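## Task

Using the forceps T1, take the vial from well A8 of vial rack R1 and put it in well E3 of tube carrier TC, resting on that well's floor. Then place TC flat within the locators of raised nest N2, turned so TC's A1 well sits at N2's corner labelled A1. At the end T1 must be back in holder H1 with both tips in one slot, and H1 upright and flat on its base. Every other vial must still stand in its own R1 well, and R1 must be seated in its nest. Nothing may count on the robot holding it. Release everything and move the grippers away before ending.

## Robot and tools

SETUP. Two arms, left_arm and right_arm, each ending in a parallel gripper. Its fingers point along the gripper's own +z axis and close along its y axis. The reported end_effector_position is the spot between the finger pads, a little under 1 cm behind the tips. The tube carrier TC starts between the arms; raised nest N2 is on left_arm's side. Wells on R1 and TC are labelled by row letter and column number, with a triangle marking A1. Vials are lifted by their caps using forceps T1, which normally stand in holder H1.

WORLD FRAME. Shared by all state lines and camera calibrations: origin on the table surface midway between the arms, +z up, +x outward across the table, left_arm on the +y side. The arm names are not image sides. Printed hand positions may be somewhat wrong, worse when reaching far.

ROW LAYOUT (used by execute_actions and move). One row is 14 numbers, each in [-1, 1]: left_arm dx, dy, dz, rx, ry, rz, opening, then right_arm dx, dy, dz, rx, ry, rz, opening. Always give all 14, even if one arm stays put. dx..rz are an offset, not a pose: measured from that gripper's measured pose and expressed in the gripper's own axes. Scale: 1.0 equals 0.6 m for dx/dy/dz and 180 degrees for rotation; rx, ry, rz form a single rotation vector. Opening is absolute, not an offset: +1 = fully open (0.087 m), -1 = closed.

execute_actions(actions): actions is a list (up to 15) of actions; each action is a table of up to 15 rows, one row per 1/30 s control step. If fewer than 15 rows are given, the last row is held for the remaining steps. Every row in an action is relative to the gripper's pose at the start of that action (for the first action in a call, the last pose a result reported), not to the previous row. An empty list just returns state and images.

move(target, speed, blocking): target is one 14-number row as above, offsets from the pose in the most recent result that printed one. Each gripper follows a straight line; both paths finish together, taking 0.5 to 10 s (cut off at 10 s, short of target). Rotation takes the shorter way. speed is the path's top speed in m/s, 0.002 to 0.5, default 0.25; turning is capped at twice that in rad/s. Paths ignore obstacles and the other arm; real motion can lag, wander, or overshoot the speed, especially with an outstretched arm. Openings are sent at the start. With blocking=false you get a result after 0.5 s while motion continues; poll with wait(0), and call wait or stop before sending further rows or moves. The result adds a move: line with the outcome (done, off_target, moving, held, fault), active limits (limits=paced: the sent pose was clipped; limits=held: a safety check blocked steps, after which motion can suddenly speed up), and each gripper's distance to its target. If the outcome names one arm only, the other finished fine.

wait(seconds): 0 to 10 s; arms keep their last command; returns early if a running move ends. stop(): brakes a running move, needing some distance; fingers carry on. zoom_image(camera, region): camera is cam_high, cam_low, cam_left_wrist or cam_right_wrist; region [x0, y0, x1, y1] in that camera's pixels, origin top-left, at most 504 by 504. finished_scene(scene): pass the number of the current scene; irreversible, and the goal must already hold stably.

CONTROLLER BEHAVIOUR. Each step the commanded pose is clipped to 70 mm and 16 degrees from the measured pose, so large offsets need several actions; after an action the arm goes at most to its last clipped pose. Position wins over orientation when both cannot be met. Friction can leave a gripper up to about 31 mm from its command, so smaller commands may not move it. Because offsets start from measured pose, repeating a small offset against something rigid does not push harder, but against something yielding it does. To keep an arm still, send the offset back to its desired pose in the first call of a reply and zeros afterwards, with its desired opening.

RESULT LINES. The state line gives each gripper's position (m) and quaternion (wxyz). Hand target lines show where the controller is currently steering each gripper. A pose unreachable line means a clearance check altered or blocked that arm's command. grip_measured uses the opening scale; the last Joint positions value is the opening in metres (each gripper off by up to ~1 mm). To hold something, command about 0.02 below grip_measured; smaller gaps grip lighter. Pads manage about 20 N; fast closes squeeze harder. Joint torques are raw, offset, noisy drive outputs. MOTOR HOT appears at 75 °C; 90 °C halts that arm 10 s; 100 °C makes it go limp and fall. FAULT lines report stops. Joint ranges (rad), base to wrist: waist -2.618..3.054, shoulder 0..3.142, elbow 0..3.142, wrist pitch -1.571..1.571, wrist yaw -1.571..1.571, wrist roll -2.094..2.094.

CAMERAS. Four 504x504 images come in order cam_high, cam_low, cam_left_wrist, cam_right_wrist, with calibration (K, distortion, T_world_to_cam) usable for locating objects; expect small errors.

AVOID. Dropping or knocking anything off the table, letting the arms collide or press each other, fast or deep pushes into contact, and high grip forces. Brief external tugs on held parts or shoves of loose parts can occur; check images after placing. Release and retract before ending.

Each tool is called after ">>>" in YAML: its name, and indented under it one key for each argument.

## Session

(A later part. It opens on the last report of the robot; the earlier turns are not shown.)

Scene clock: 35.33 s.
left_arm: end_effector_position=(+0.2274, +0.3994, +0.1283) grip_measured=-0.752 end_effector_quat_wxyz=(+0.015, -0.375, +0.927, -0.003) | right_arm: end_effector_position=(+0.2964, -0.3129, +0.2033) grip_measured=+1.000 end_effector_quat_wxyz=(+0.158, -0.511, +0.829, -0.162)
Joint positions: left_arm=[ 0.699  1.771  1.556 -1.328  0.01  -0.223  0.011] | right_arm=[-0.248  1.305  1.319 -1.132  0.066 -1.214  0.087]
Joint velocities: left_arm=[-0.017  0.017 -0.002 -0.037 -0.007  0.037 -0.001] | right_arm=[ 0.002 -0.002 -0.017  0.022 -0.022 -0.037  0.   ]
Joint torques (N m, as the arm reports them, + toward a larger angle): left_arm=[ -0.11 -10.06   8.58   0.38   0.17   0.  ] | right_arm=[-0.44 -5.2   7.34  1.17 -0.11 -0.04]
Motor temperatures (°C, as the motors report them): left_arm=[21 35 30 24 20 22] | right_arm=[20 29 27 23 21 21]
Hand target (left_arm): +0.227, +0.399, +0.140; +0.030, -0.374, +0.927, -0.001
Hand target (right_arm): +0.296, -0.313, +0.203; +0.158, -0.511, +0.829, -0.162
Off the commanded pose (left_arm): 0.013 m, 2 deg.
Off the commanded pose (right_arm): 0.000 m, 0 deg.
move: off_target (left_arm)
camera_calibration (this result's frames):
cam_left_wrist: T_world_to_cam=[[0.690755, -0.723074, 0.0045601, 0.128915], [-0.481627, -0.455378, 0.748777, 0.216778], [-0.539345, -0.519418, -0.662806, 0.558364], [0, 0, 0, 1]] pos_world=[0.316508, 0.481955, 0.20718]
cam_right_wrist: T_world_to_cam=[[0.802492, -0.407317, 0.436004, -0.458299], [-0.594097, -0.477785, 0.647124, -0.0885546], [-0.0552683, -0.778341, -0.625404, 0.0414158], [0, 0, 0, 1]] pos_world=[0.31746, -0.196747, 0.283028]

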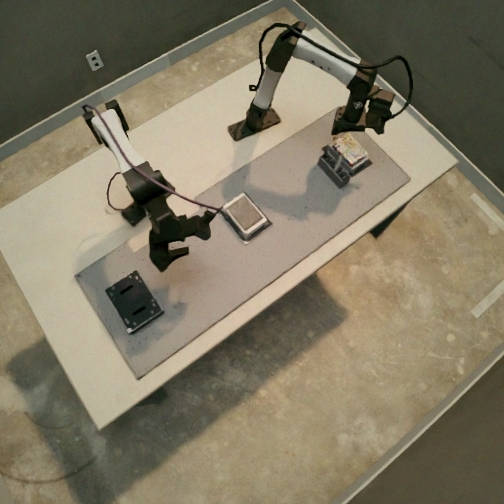

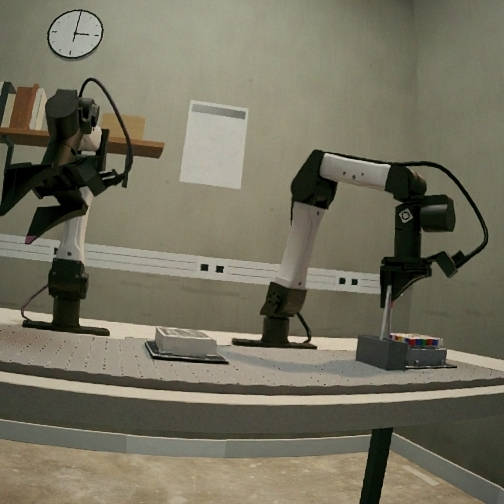

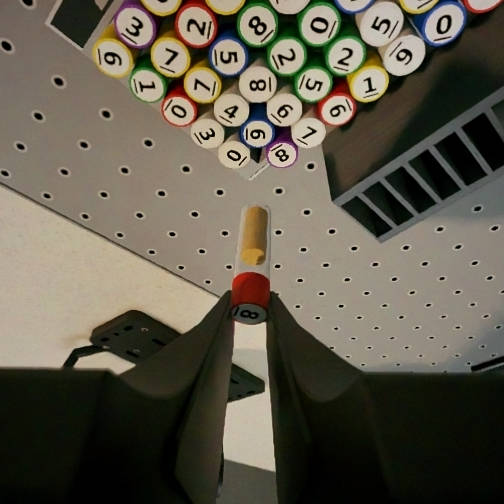

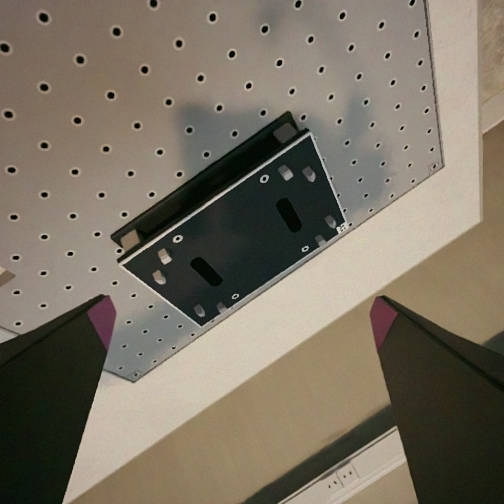

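>>> move:
  target: [0.197,-0.042,-0.02,0,0,0,-0.8,0,0,0,0,0,0,1]
  speed: 0.08

>>> move:
  target: [0.228,-0.476,0,0,0,0.245,-0.8,0,0,0,0,0,0,1]
  speed: 0.1

Scene clock: 37.67 s.
left_arm: end_effector_position=(+0.1655, +0.3051, +0.1360) grip_measured=-0.752 end_effector_quat_wxyz=(+0.021, -0.374, +0.927, -0.005) | right_arm: end_effector_position=(+0.2964, -0.3129, +0.2033) grip_measured=+1.000 end_effector_quat_wxyz=(+0.158, -0.511, +0.829, -0.162)
Joint positions: left_arm=[ 0.488  1.392  1.205 -1.342  0.007 -0.433  0.011] | right_arm=[-0.248  1.305  1.319 -1.132  0.066 -1.214  0.087]
Joint velocities: left_arm=[-0.012 -0.007 -0.012  0.022 -0.066 -0.007  0.001] | right_arm=[-0.017 -0.007 -0.007 -0.037 -0.022 -0.037  0.   ]
Joint torques (N m, as the arm reports them, + toward a larger angle): left_arm=[-0.75 -5.83  5.18  0.4   0.1  -0.07] | right_arm=[-0.57 -5.26  7.4   1.18 -0.09 -0.03]
Motor temperatures (°C, as the motors report them): left_arm=[21 35 30 24 20 22] | right_arm=[20 29 27 23 21 21]
Hand target (left_arm): +0.158, +0.301, +0.135; +0.013, -0.374, +0.927, -0.002
Hand target (right_arm): +0.296, -0.313, +0.203; +0.158, -0.511, +0.829, -0.162
Off the commanded pose (left_arm): 0.009 m, 1 deg.
Off the commanded pose (right_arm): 0.000 m, 0 deg.
move: done
camera_calibration (this result's frames):
cam_left_wrist: T_world_to_cam=[[0.689817, -0.723885, 0.0119906, 0.102847], [-0.491161, -0.455749, 0.74233, 0.14087], [-0.531897, -0.517961, -0.669927, 0.480388], [0, 0, 0, 1]] pos_world=[0.253761, 0.387473, 0.21602]
cam_right_wrist: T_world_to_cam=[[0.802492, -0.407317, 0.436004, -0.458299], [-0.594097, -0.477785, 0.647124, -0.0885546], [-0.0552683, -0.778341, -0.625404, 0.0414158], [0, 0, 0, 1]] pos_world=[0.31746, -0.196747, 0.283028]

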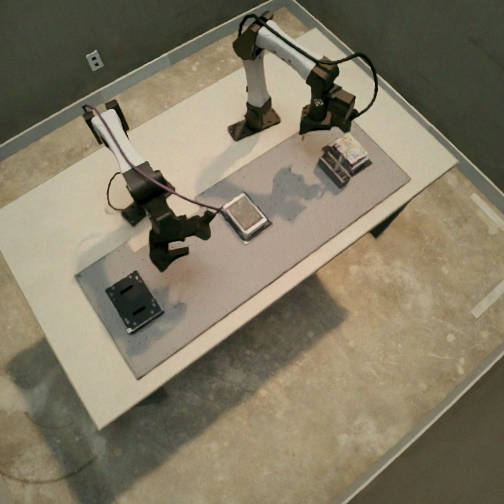

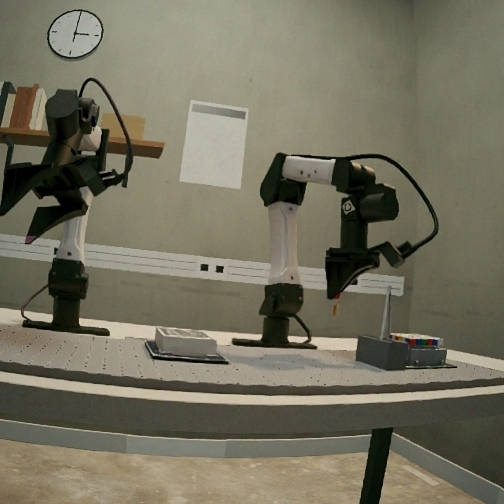

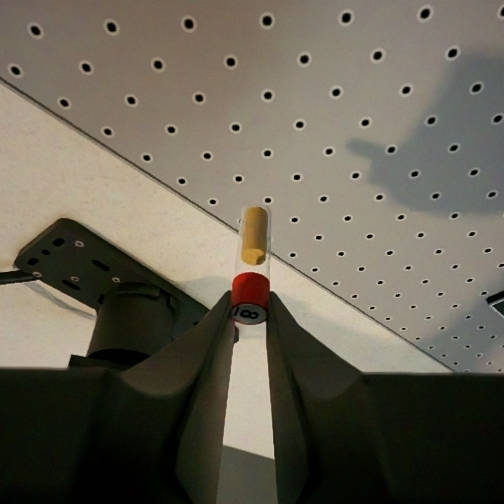

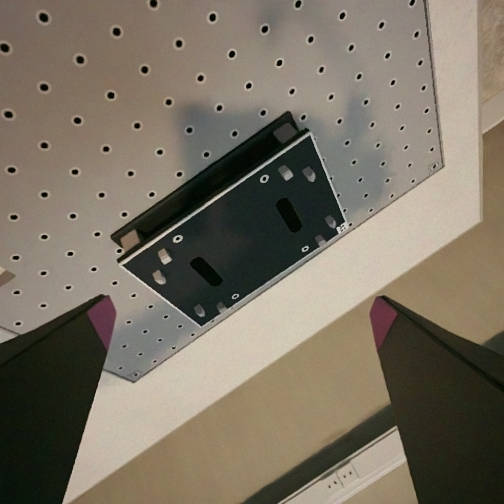

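Scene clock: 42.03 s.
left_arm: end_effector_position=(+0.2625, +0.0109, +0.1403) grip_measured=-0.752 end_effector_quat_wxyz=(+0.023, -0.008, +1.000, +0.001) | right_arm: end_effector_position=(+0.2964, -0.3129, +0.2033) grip_measured=+1.000 end_effector_quat_wxyz=(+0.158, -0.511, +0.829, -0.162)
Joint positions: left_arm=[-0.498  2.118  2.088 -1.505 -0.029 -0.667  0.011] | right_arm=[-0.248  1.305  1.319 -1.132  0.066 -1.214  0.087]
Joint velocities: left_arm=[-0.007  0.007 -0.012 -0.051  0.007  0.007  0.   ] | right_arm=[-0.002 -0.012  0.002  0.081  0.037 -0.051  0.   ]
Joint torques (N m, as the arm reports them, + toward a larger angle): left_arm=[-0.52 -8.83  8.39  0.39  0.06  0.16] | right_arm=[-0.53 -5.24  7.51  1.21 -0.05 -0.03]
Motor temperatures (°C, as the motors report them): left_arm=[21 35 31 24 20 22] | right_arm=[20 29 28 23 21 21]
Hand target (left_arm): +0.261, +0.009, +0.135; +0.015, +0.001, +1.000, +0.010
Hand target (right_arm): +0.296, -0.313, +0.203; +0.158, -0.511, +0.829, -0.162
Off the commanded pose (left_arm): 0.007 m, 1 deg.
Off the commanded pose (right_arm): 0.000 m, 0 deg.
move: done
camera_calibration (this result's frames):
cam_left_wrist: T_world_to_cam=[[0.0114181, -0.999848, -0.0131756, 0.00749703], [-0.67746, -0.0174266, 0.735353, 0.0963515], [-0.735471, 0.000529631, -0.677556, 0.43135], [0, 0, 0, 1]] pos_world=[0.382434, 0.00894651, 0.22151]
cam_right_wrist: T_world_to_cam=[[0.802492, -0.407317, 0.436004, -0.458299], [-0.594097, -0.477785, 0.647124, -0.0885546], [-0.0552683, -0.778341, -0.625404, 0.0414158], [0, 0, 0, 1]] pos_world=[0.31746, -0.196747, 0.283028]

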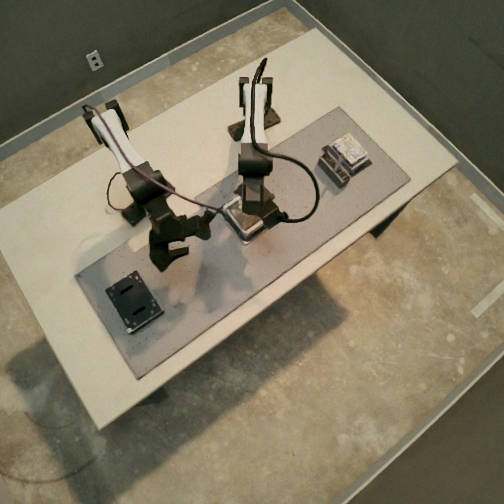

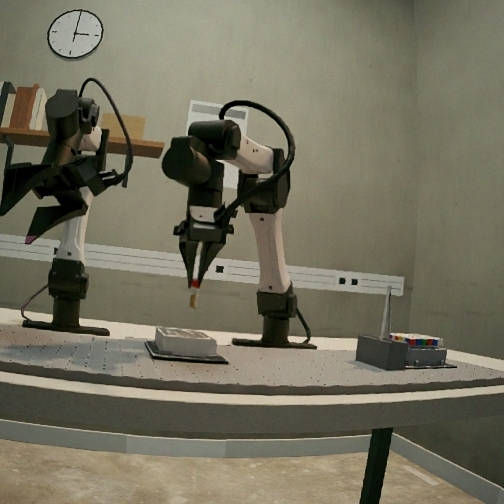

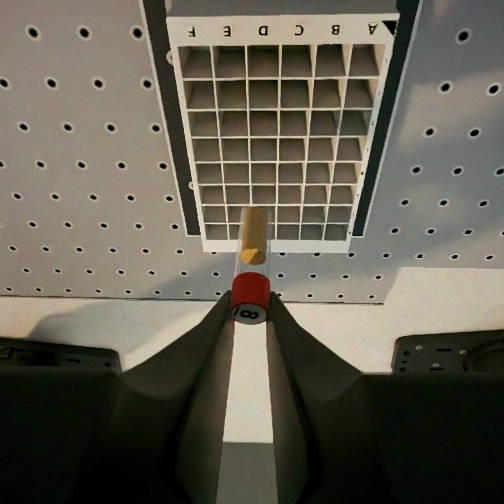

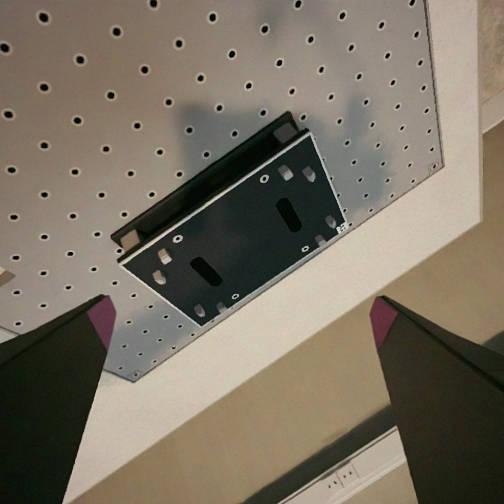

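>>> move:
  target: [-0.024,0.022,0.055,0,0,0,-0.8,0,0,0,0,0,0,1]
  speed: 0.03

Scene clock: 44.07 s.
left_arm: end_effector_position=(+0.2785, +0.0192, +0.1144) grip_measured=-0.752 end_effector_quat_wxyz=(+0.030, -0.008, +1.000, -0.003) | right_arm: end_effector_position=(+0.2964, -0.3129, +0.2033) grip_measured=+1.000 end_effector_quat_wxyz=(+0.158, -0.511, +0.829, -0.162)
Joint positions: left_arm=[-0.459  2.118  1.985 -1.386 -0.029 -0.629  0.011] | right_arm=[-0.248  1.305  1.319 -1.132  0.066 -1.214  0.087]
Joint velocities: left_arm=[-0.002 -0.012  0.012 -0.051 -0.066 -0.007 -0.001] | right_arm=[ 0.002 -0.017 -0.002  0.007  0.007  0.007  0.   ]
Joint torques (N m, as the arm reports them, + toward a larger angle): left_arm=[  0.86 -10.64   5.31   0.59   0.14   0.11] | right_arm=[-0.49 -5.28  7.38  1.21 -0.09 -0.05]
Motor temperatures (°C, as the motors report them): left_arm=[21 35 31 24 20 22] | right_arm=[20 29 28 23 21 21]
Hand target (left_arm): +0.279, +0.024, +0.108; +0.023, -0.008, +1.000, +0.000
Hand target (right_arm): +0.296, -0.313, +0.203; +0.158, -0.511, +0.829, -0.162
Off the commanded pose (left_arm): 0.008 m, 1 deg.
Off the commanded pose (right_arm): 0.000 m, 0 deg.
move: done
camera_calibration (this result's frames):
cam_left_wrist: T_world_to_cam=[[0.0112124, -0.999923, -0.00537055, 0.0143905], [-0.687193, -0.0116071, 0.726382, 0.129911], [-0.726388, -0.00445389, -0.68727, 0.424253], [0, 0, 0, 1]] pos_world=[0.397285, 0.0177868, 0.197288]
cam_right_wrist: T_world_to_cam=[[0.802492, -0.407317, 0.436004, -0.458299], [-0.594097, -0.477785, 0.647124, -0.0885546], [-0.0552683, -0.778341, -0.625404, 0.0414158], [0, 0, 0, 1]] pos_world=[0.31746, -0.196747, 0.283028]

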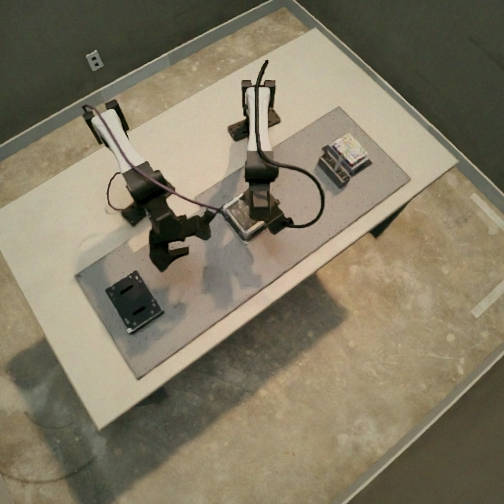

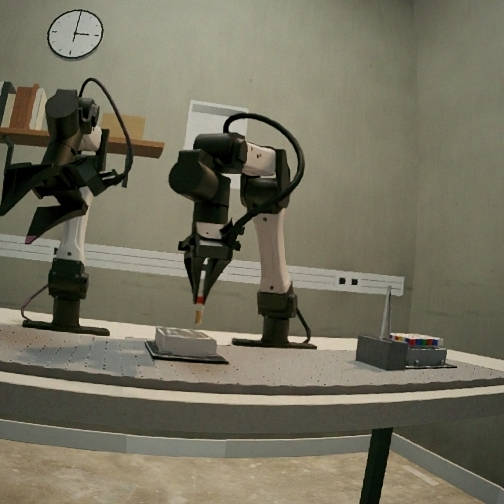

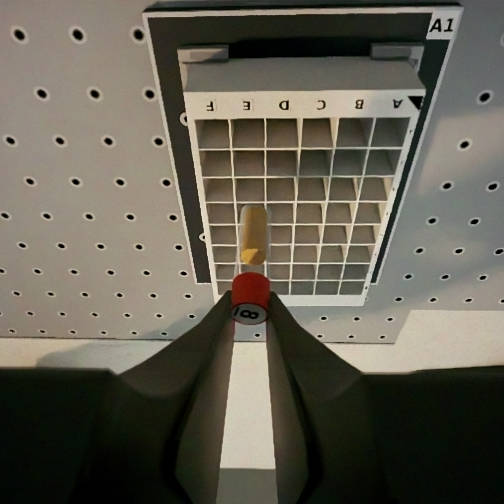

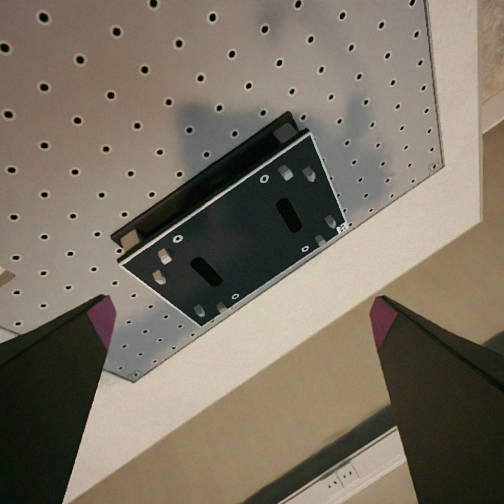

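>>> move:
  target: [0.012,0.012,0.035,0,0,0,-0.8,0,0,0,0,0,0,1]
  speed: 0.012

Scene clock: 46.60 s.
left_arm: end_effector_position=(+0.2747, +0.0218, +0.0912) grip_measured=-0.752 end_effector_quat_wxyz=(+0.029, -0.008, +1.000, -0.003) | right_arm: end_effector_position=(+0.2964, -0.3129, +0.2033) grip_measured=+1.000 end_effector_quat_wxyz=(+0.158, -0.511, +0.829, -0.162)
Joint positions: left_arm=[-0.459  2.093  1.855 -1.282 -0.029 -0.628  0.011] | right_arm=[-0.248  1.305  1.319 -1.132  0.066 -1.214  0.087]
Joint velocities: left_arm=[-0.017 -0.012 -0.007  0.022  0.022 -0.095 -0.   ] | right_arm=[-0.007 -0.012  0.002 -0.051 -0.066 -0.007  0.   ]
Joint torques (N m, as the arm reports them, + toward a larger angle): left_arm=[  0.45 -12.05   5.26   0.57   0.11   0.08] | right_arm=[-0.66 -5.36  7.42  1.22 -0.11  0.  ]
Motor temperatures (°C, as the motors report them): left_arm=[21 37 31 24 20 22] | right_arm=[20 29 28 23 21 21]
Hand target (left_arm): +0.273, +0.026, +0.093; +0.029, -0.008, +1.000, -0.003
Hand target (right_arm): +0.296, -0.313, +0.203; +0.158, -0.511, +0.829, -0.162
Off the commanded pose (left_arm): 0.005 m, 0 deg.
Off the commanded pose (right_arm): 0.000 m, 0 deg.
move: done
camera_calibration (this result's frames):
cam_left_wrist: T_world_to_cam=[[0.0104436, -0.999926, -0.00630653, 0.0172599], [-0.686298, -0.0117546, 0.727225, 0.143935], [-0.727245, -0.00326667, -0.68637, 0.405715], [0, 0, 0, 1]] pos_world=[0.393656, 0.0202758, 0.173906]
cam_right_wrist: T_world_to_cam=[[0.802492, -0.407317, 0.436004, -0.458299], [-0.594097, -0.477785, 0.647124, -0.0885546], [-0.0552683, -0.778341, -0.625404, 0.0414158], [0, 0, 0, 1]] pos_world=[0.31746, -0.196747, 0.283028]

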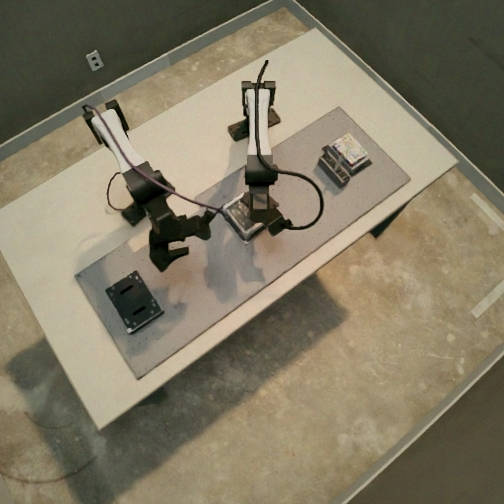

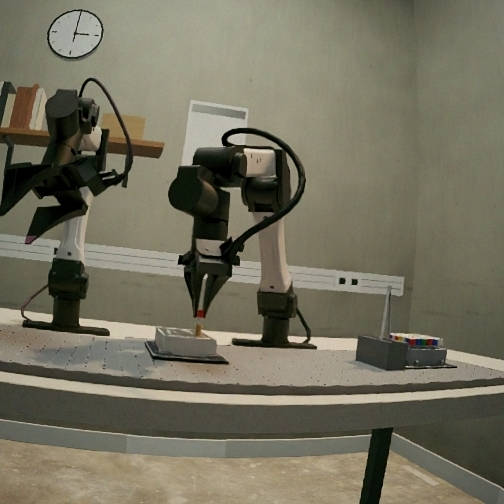

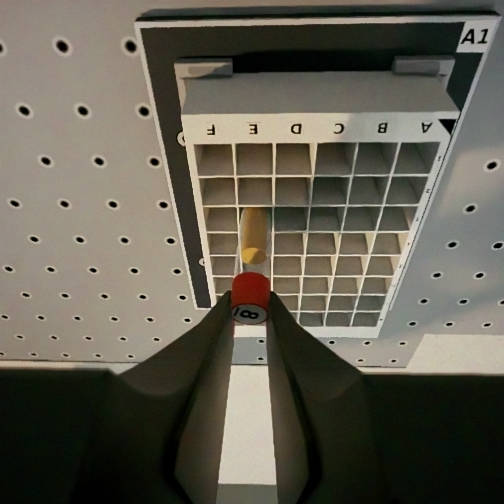

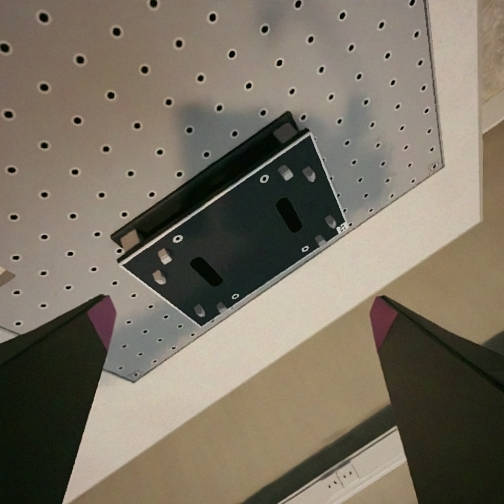

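>>> move:
  target: [0.01,0,0.05,0,0.008,0,-0.8,0,0,0,0,0,0,1]
  speed: 0.012

Scene clock: 49.67 s.
left_arm: end_effector_position=(+0.2760, +0.0209, +0.0722) grip_measured=-0.752 end_effector_quat_wxyz=(+0.032, -0.008, +0.999, -0.005) | right_arm: end_effector_position=(+0.2964, -0.3129, +0.2033) grip_measured=+1.000 end_effector_quat_wxyz=(+0.158, -0.511, +0.829, -0.162)
Joint positions: left_arm=[-0.459  2.093  1.78  -1.199 -0.029 -0.628  0.011] | right_arm=[-0.248  1.305  1.319 -1.132  0.066 -1.214  0.087]
Joint velocities: left_arm=[ 0.007  0.012 -0.007  0.007 -0.037  0.066 -0.   ] | right_arm=[-0.012 -0.002 -0.007 -0.007 -0.007  0.007  0.   ]
Joint torques (N m, as the arm reports them, + toward a larger angle): left_arm=[ 0.16 -9.56  5.26  0.61  0.26  0.04] | right_arm=[-0.54 -5.34  7.31  1.2  -0.09 -0.03]
Motor temperatures (°C, as the motors report them): left_arm=[21 37 31 24 20 22] | right_arm=[20 29 28 23 21 21]
Hand target (left_arm): +0.271, +0.022, +0.061; +0.017, -0.008, +1.000, -0.003
Hand target (right_arm): +0.296, -0.313, +0.203; +0.158, -0.511, +0.829, -0.162
Off the commanded pose (left_arm): 0.013 m, 2 deg.
Off the commanded pose (right_arm): 0.000 m, 0 deg.
move: off_target (left_arm)
camera_calibration (this result's frames):
cam_left_wrist: T_world_to_cam=[[0.0104705, -0.999944, -0.00118348, 0.0158657], [-0.691499, -0.00809563, 0.722332, 0.16033], [-0.722301, -0.00674476, -0.691546, 0.392654], [0, 0, 0, 1]] pos_world=[0.394317, 0.0198111, 0.155745]
cam_right_wrist: T_world_to_cam=[[0.802492, -0.407317, 0.436004, -0.458299], [-0.594097, -0.477785, 0.647124, -0.0885546], [-0.0552683, -0.778341, -0.625404, 0.0414158], [0, 0, 0, 1]] pos_world=[0.31746, -0.196747, 0.283028]

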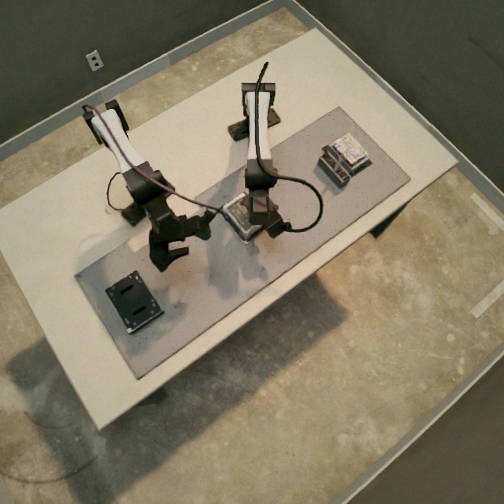

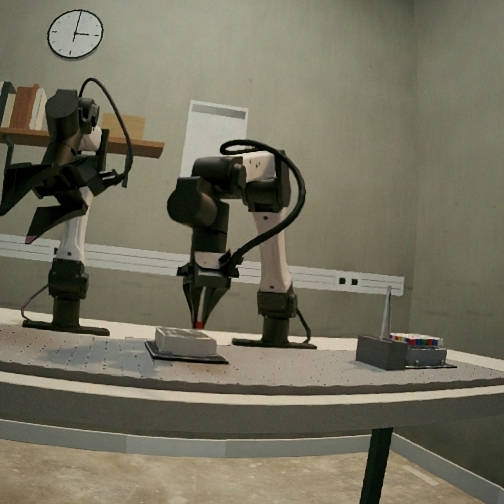

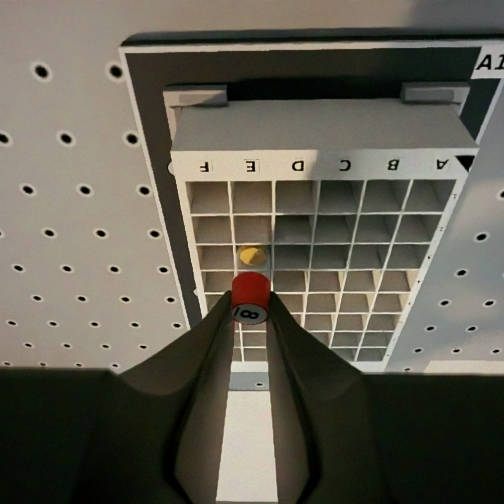

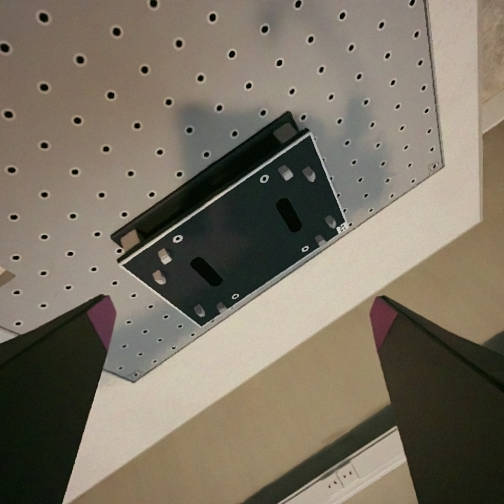

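>>> move:
  target: [0,0,0,0,0,0,-0.5,0,0,0,0,0,0,1]

>>> move:
  target: [0,0,-0.1,0,0,0,-0.5,0,0,0,0,0,0,1]
  speed: 0.04

>>> move:
  target: [0.15,0.4,0,0,0,0,-0.5,0,0,0,0,0,0,1]
  speed: 0.15

>>> move:
  target: [0,0,0,0,0,0,-0.5,-0.411,0.352,0.085,-0.11,0.107,0.345,1]
  speed: 0.15

Scene clock: 51.10 s.
left_arm: end_effector_position=(+0.2760, +0.0209, +0.0722) grip_measured=-0.500 end_effector_quat_wxyz=(+0.032, -0.008, +0.999, -0.005) | right_arm: end_effector_position=(+0.2964, -0.3129, +0.2033) grip_measured=+1.000 end_effector_quat_wxyz=(+0.158, -0.511, +0.829, -0.162)
Joint positions: left_arm=[-0.459  2.093  1.78  -1.199 -0.029 -0.628  0.022] | right_arm=[-0.248  1.305  1.319 -1.132  0.066 -1.214  0.087]
Joint velocities: left_arm=[ 0.002 -0.002 -0.002 -0.037 -0.007  0.022 -0.001] | right_arm=[ 0.012  0.002 -0.007 -0.037 -0.051 -0.051  0.   ]
Joint torques (N m, as the arm reports them, + toward a larger angle): left_arm=[  0.17 -10.79   7.24   0.55   0.13   0.02] | right_arm=[-0.6  -5.35  7.26  1.23 -0.11 -0.07]
Motor temperatures (°C, as the motors report them): left_arm=[21 38 31 24 20 22] | right_arm=[20 29 28 23 21 21]
Hand target (left_arm): +0.276, +0.021, +0.072; +0.032, -0.008, +0.999, -0.005
Hand target (right_arm): +0.296, -0.313, +0.203; +0.158, -0.511, +0.829, -0.162
Off the commanded pose (left_arm): 0.000 m, 0 deg.
Off the commanded pose (right_arm): 0.000 m, 0 deg.
move: done
camera_calibration (this result's frames):
cam_left_wrist: T_world_to_cam=[[0.0104705, -0.999944, -0.00118348, 0.0158657], [-0.691499, -0.00809563, 0.722332, 0.16033], [-0.722301, -0.00674476, -0.691546, 0.392654], [0, 0, 0, 1]] pos_world=[0.394317, 0.0198111, 0.155745]
cam_right_wrist: T_world_to_cam=[[0.802492, -0.407317, 0.436004, -0.458299], [-0.594097, -0.477785, 0.647124, -0.0885546], [-0.0552683, -0.778341, -0.625404, 0.0414158], [0, 0, 0, 1]] pos_world=[0.31746, -0.196747, 0.283028]

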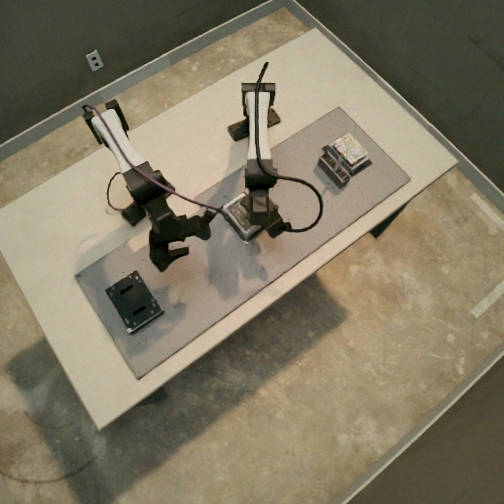

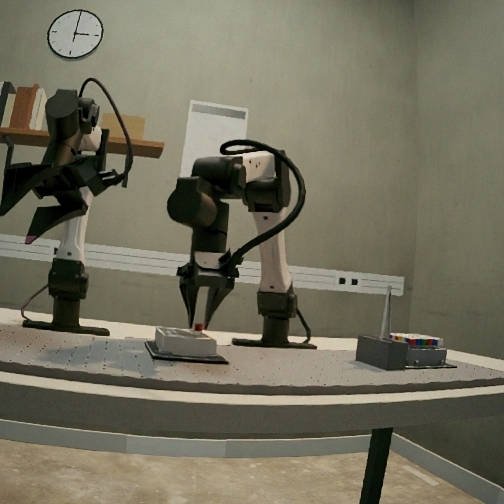

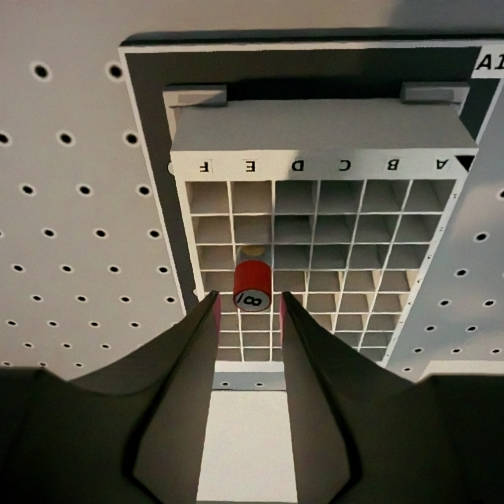

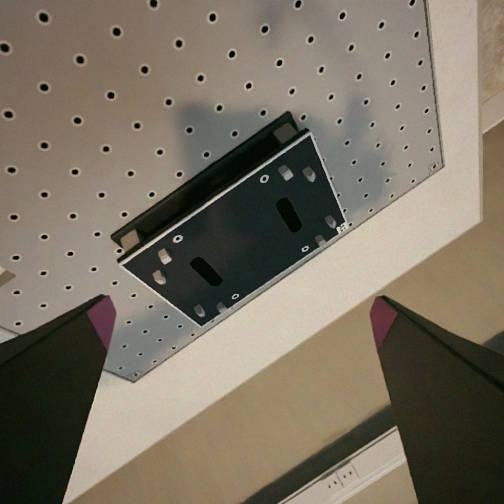

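Scene clock: 53.03 s.
left_arm: end_effector_position=(+0.2725, +0.0234, +0.1248) grip_measured=-0.500 end_effector_quat_wxyz=(+0.028, -0.008, +1.000, -0.002) | right_arm: end_effector_position=(+0.2964, -0.3129, +0.2033) grip_measured=+1.000 end_effector_quat_wxyz=(+0.158, -0.511, +0.829, -0.162)
Joint positions: left_arm=[-0.459  2.093  1.988 -1.418 -0.029 -0.628  0.022] | right_arm=[-0.248  1.305  1.319 -1.132  0.066 -1.214  0.087]
Joint velocities: left_arm=[-0.002 -0.012  0.022  0.022  0.037 -0.007 -0.001] | right_arm=[-0.002 -0.012  0.002  0.022  0.022 -0.007  0.   ]
Joint torques (N m, as the arm reports them, + toward a larger angle): left_arm=[ -0.4  -11.31   8.5    0.4    0.08  -0.06] | right_arm=[-0.65 -5.28  7.52  1.2  -0.08 -0.03]
Motor temperatures (°C, as the motors report them): left_arm=[21 38 31 24 20 22] | right_arm=[20 29 28 23 21 21]
Hand target (left_arm): +0.271, +0.021, +0.132; +0.032, -0.008, +0.999, -0.005
Hand target (right_arm): +0.296, -0.313, +0.203; +0.158, -0.511, +0.829, -0.162
Off the commanded pose (left_arm): 0.007 m, 1 deg.
Off the commanded pose (right_arm): 0.000 m, 0 deg.
move: done
camera_calibration (this result's frames):
cam_left_wrist: T_world_to_cam=[[0.0104329, -0.999918, -0.00742019, 0.0192398], [-0.685163, -0.0125532, 0.728282, 0.117522], [-0.728315, -0.00251403, -0.685238, 0.427268], [0, 0, 0, 1]] pos_world=[0.391507, 0.0217877, 0.207333]
cam_right_wrist: T_world_to_cam=[[0.802492, -0.407317, 0.436004, -0.458299], [-0.594097, -0.477785, 0.647124, -0.0885546], [-0.0552683, -0.778341, -0.625404, 0.0414158], [0, 0, 0, 1]] pos_world=[0.31746, -0.196747, 0.283028]

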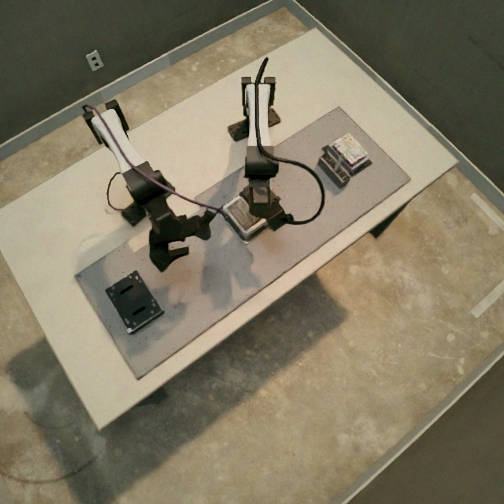

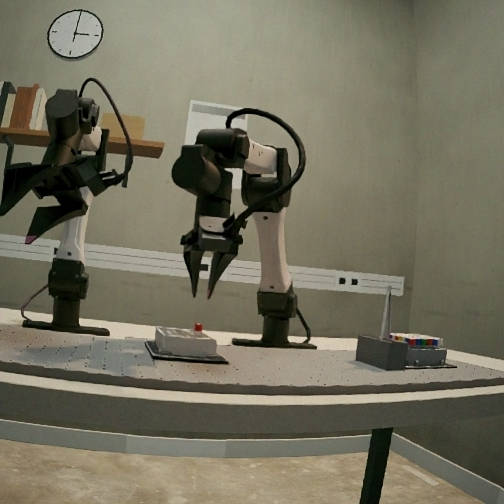

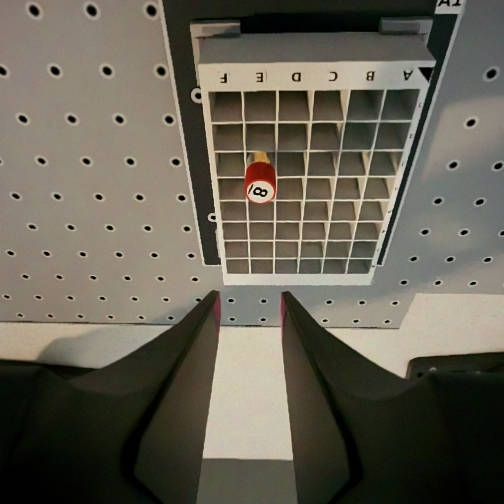

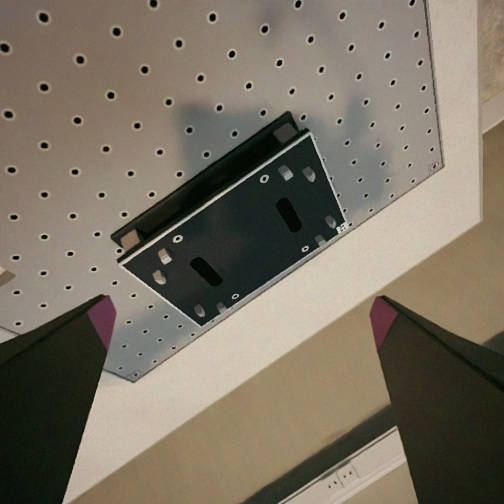

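Scene clock: 55.33 s.
left_arm: end_effector_position=(+0.1857, +0.2574, +0.1179) grip_measured=-0.500 end_effector_quat_wxyz=(+0.030, -0.009, +1.000, -0.004) | right_arm: end_effector_position=(+0.2964, -0.3129, +0.2033) grip_measured=+1.000 end_effector_quat_wxyz=(+0.158, -0.511, +0.829, -0.162)
Joint positions: left_arm=[ 0.16   1.448  1.183 -1.247  0.008 -0.012  0.022] | right_arm=[-0.248  1.305  1.319 -1.132  0.066 -1.214  0.087]
Joint velocities: left_arm=[-0.012 -0.002 -0.012 -0.007  0.007 -0.037 -0.001] | right_arm=[ 0.012  0.002 -0.007 -0.037 -0.022  0.007  0.   ]
Joint torques (N m, as the arm reports them, + toward a larger angle): left_arm=[ 0.78 -6.46  5.12  0.58  0.23  0.17] | right_arm=[-0.5  -5.28  7.37  1.2  -0.06 -0.01]
Motor temperatures (°C, as the motors report them): left_arm=[21 39 31 24 20 22] | right_arm=[20 29 28 23 21 21]
Hand target (left_arm): +0.181, +0.259, +0.117; +0.031, -0.008, +0.999, -0.007
Hand target (right_arm): +0.296, -0.313, +0.203; +0.158, -0.511, +0.829, -0.162
Off the commanded pose (left_arm): 0.008 m, 0 deg.
Off the commanded pose (right_arm): 0.000 m, 0 deg.
move: done
camera_calibration (this result's frames):
cam_left_wrist: T_world_to_cam=[[0.0132296, -0.999906, -0.00368998, 0.253113], [-0.687344, -0.0117742, 0.726236, 0.0665271], [-0.726211, -0.00707155, -0.687435, 0.360971], [0, 0, 0, 1]] pos_world=[0.30452, 0.256425, 0.200764]
cam_right_wrist: T_world_to_cam=[[0.802492, -0.407317, 0.436004, -0.458299], [-0.594097, -0.477785, 0.647124, -0.0885546], [-0.0552683, -0.778341, -0.625404, 0.0414158], [0, 0, 0, 1]] pos_world=[0.31746, -0.196747, 0.283028]

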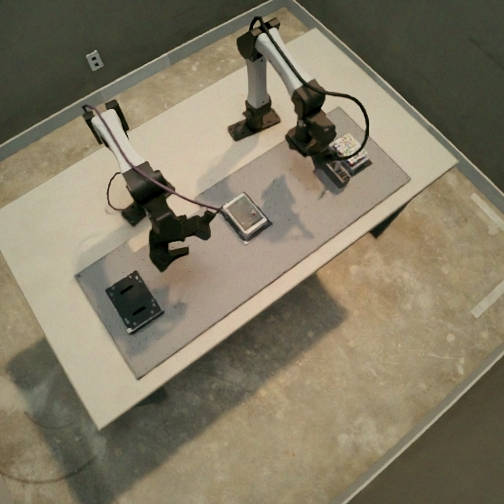

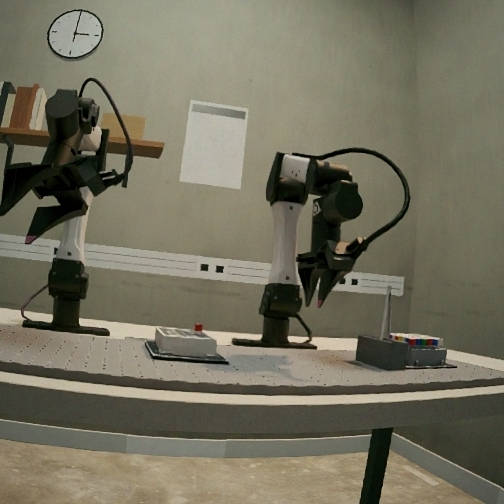

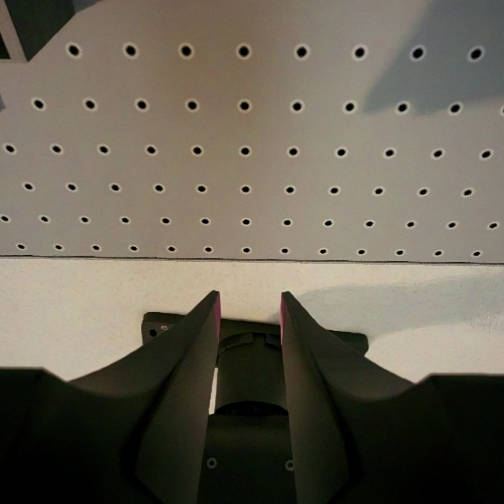

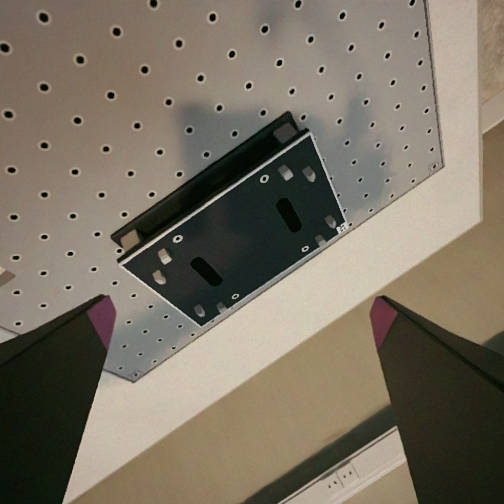

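Scene clock: 59.80 s.
left_arm: end_effector_position=(+0.1857, +0.2574, +0.1179) grip_measured=-0.500 end_effector_quat_wxyz=(+0.030, -0.009, +1.000, -0.004) | right_arm: end_effector_position=(+0.2538, -0.0140, +0.0958) grip_measured=+1.000 end_effector_quat_wxyz=(-0.002, -0.001, +1.000, +0.005)
Joint positions: left_arm=[ 0.16   1.448  1.183 -1.247  0.008 -0.012  0.022] | right_arm=[ 0.505  1.906  1.596 -1.258 -0.011  0.657  0.087]
Joint velocities: left_arm=[-0.017 -0.007 -0.012 -0.066 -0.007  0.007 -0.   ] | right_arm=[ 0.002 -0.017 -0.012  0.022 -0.007 -0.051  0.   ]
Joint torques (N m, as the arm reports them, + toward a larger angle): left_arm=[ 0.08 -4.92  7.27  0.56  0.17  0.03] | right_arm=[-0.04 -8.88  8.26  0.52 -0.11  0.  ]
Motor temperatures (°C, as the motors report them): left_arm=[21 38 31 24 20 22] | right_arm=[20 30 29 23 21 21]
Hand target (left_arm): +0.186, +0.257, +0.118; +0.030, -0.009, +1.000, -0.004
Hand target (right_arm): +0.256, -0.006, +0.091; -0.006, +0.001, +1.000, +0.010
Off the commanded pose (left_arm): 0.000 m, 0 deg.
Off the commanded pose (right_arm): 0.009 m, 1 deg.
move: done
camera_calibration (this result's frames):
cam_left_wrist: T_world_to_cam=[[0.0132296, -0.999906, -0.00368998, 0.253113], [-0.687344, -0.0117742, 0.726236, 0.0665271], [-0.726211, -0.00707155, -0.687435, 0.360971], [0, 0, 0, 1]] pos_world=[0.30452, 0.256425, 0.200764]
cam_right_wrist: T_world_to_cam=[[0.0215111, -0.999755, -0.00523402, -0.0232699], [-0.616971, -0.0173941, 0.786794, 0.0973724], [-0.786692, -0.0136956, -0.617194, 0.399945], [0, 0, 0, 1]] pos_world=[0.37521, -0.016093, 0.17011]

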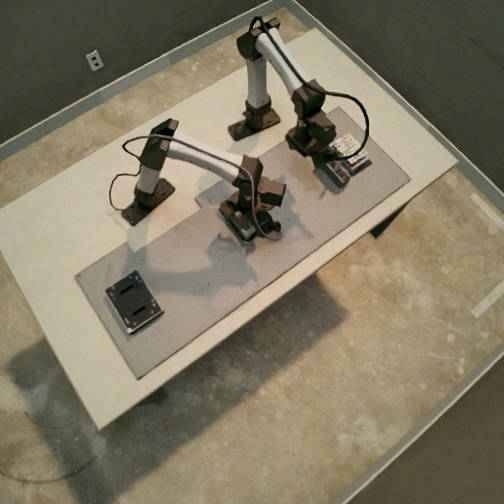

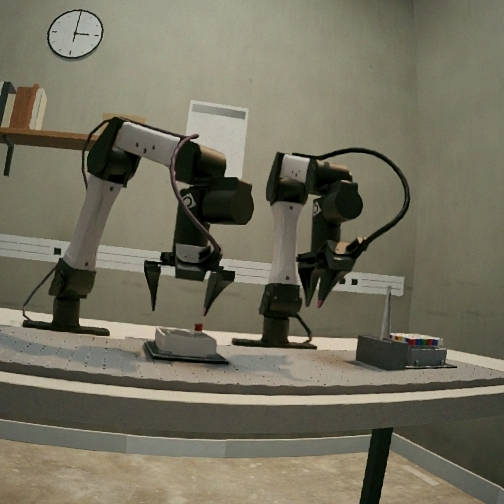

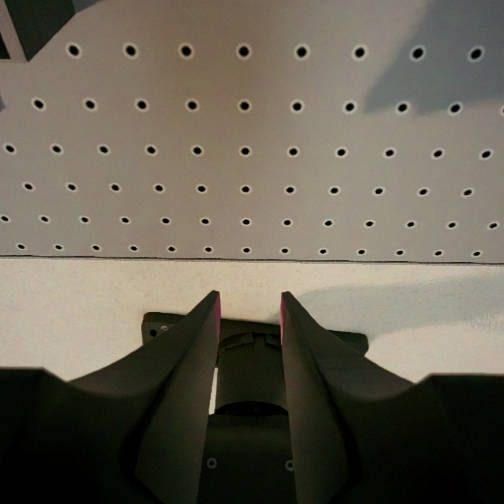

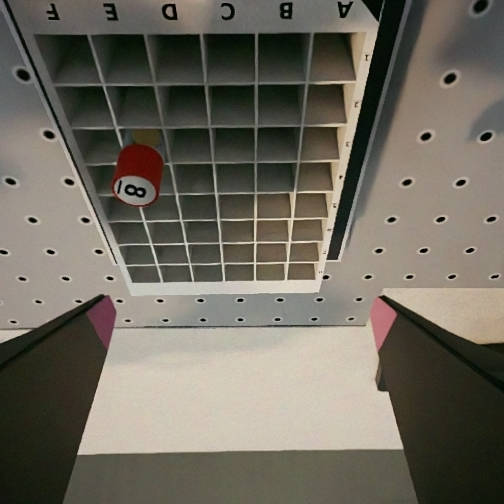

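>>> move:
  target: [0,0,0,0,0,0,-0.5,0,0.02,0.05,0,0,0,1]
  speed: 0.02

Scene clock: 62.10 s.
left_arm: end_effector_position=(+0.1857, +0.2574, +0.1179) grip_measured=-0.500 end_effector_quat_wxyz=(+0.030, -0.009, +1.000, -0.004) | right_arm: end_effector_position=(+0.2592, -0.0011, +0.0810) grip_measured=+1.000 end_effector_quat_wxyz=(+0.013, -0.002, +1.000, +0.018)
Joint positions: left_arm=[ 0.16   1.448  1.183 -1.247  0.008 -0.012  0.022] | right_arm=[ 0.523  1.92   1.56  -1.168 -0.011  0.675  0.087]
Joint velocities: left_arm=[-0.007  0.012 -0.012  0.037 -0.066 -0.037 -0.   ] | right_arm=[ 0.012  0.002 -0.007  0.037 -0.051 -0.022  0.   ]
Joint torques (N m, as the arm reports them, + toward a larger angle): left_arm=[ 0.05 -4.89  7.11  0.55  0.16  0.04] | right_arm=[ 0.19 -8.96  4.64  0.56 -0.06  0.05]
Motor temperatures (°C, as the motors report them): left_arm=[21 37 31 24 20 22] | right_arm=[20 30 28 22 21 21]
Hand target (left_arm): +0.186, +0.257, +0.118; +0.030, -0.009, +1.000, -0.004
Hand target (right_arm): +0.253, -0.002, +0.066; -0.003, -0.001, +1.000, +0.005
Off the commanded pose (left_arm): 0.000 m, 0 deg.
Off the commanded pose (right_arm): 0.016 m, 2 deg.
move: off_target (right_arm)
camera_calibration (this result's frames):
cam_left_wrist: T_world_to_cam=[[0.0132296, -0.999906, -0.00368998, 0.253113], [-0.687344, -0.0117742, 0.726236, 0.0665271], [-0.726211, -0.00707155, -0.687435, 0.360971], [0, 0, 0, 1]] pos_world=[0.30452, 0.256425, 0.200764]
cam_right_wrist: T_world_to_cam=[[0.0228334, -0.999286, -0.0300975, -0.00890327], [-0.641103, -0.037736, 0.766526, 0.120438], [-0.767115, 0.00179321, -0.641507, 0.392231], [0, 0, 0, 1]] pos_world=[0.378303, -0.00505541, 0.159032]

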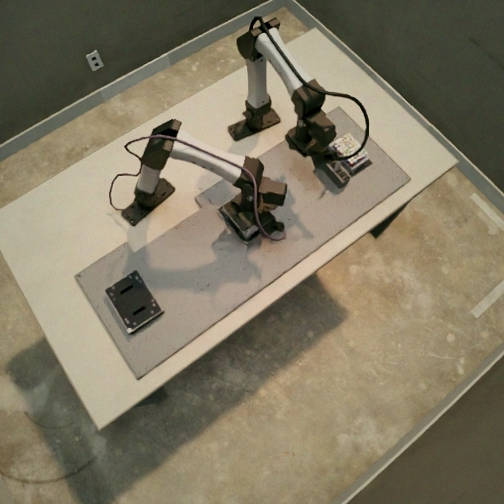

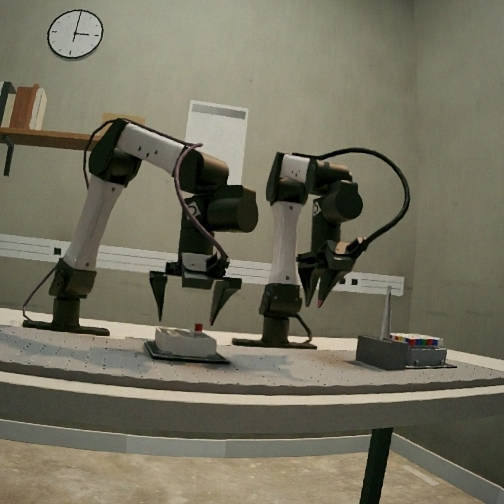

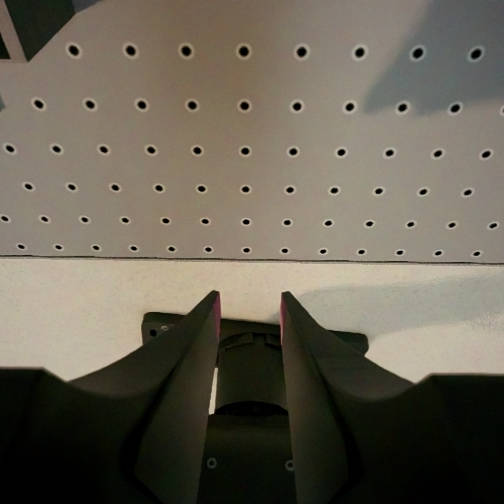

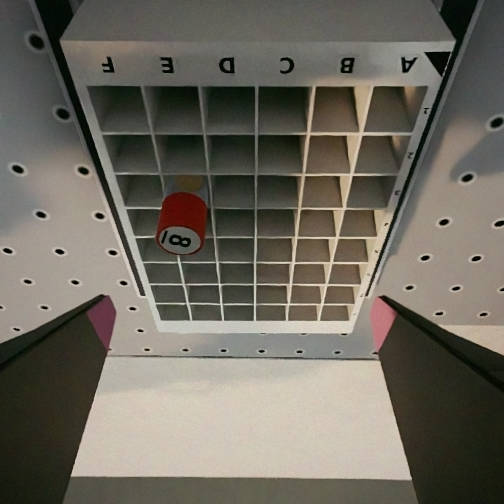

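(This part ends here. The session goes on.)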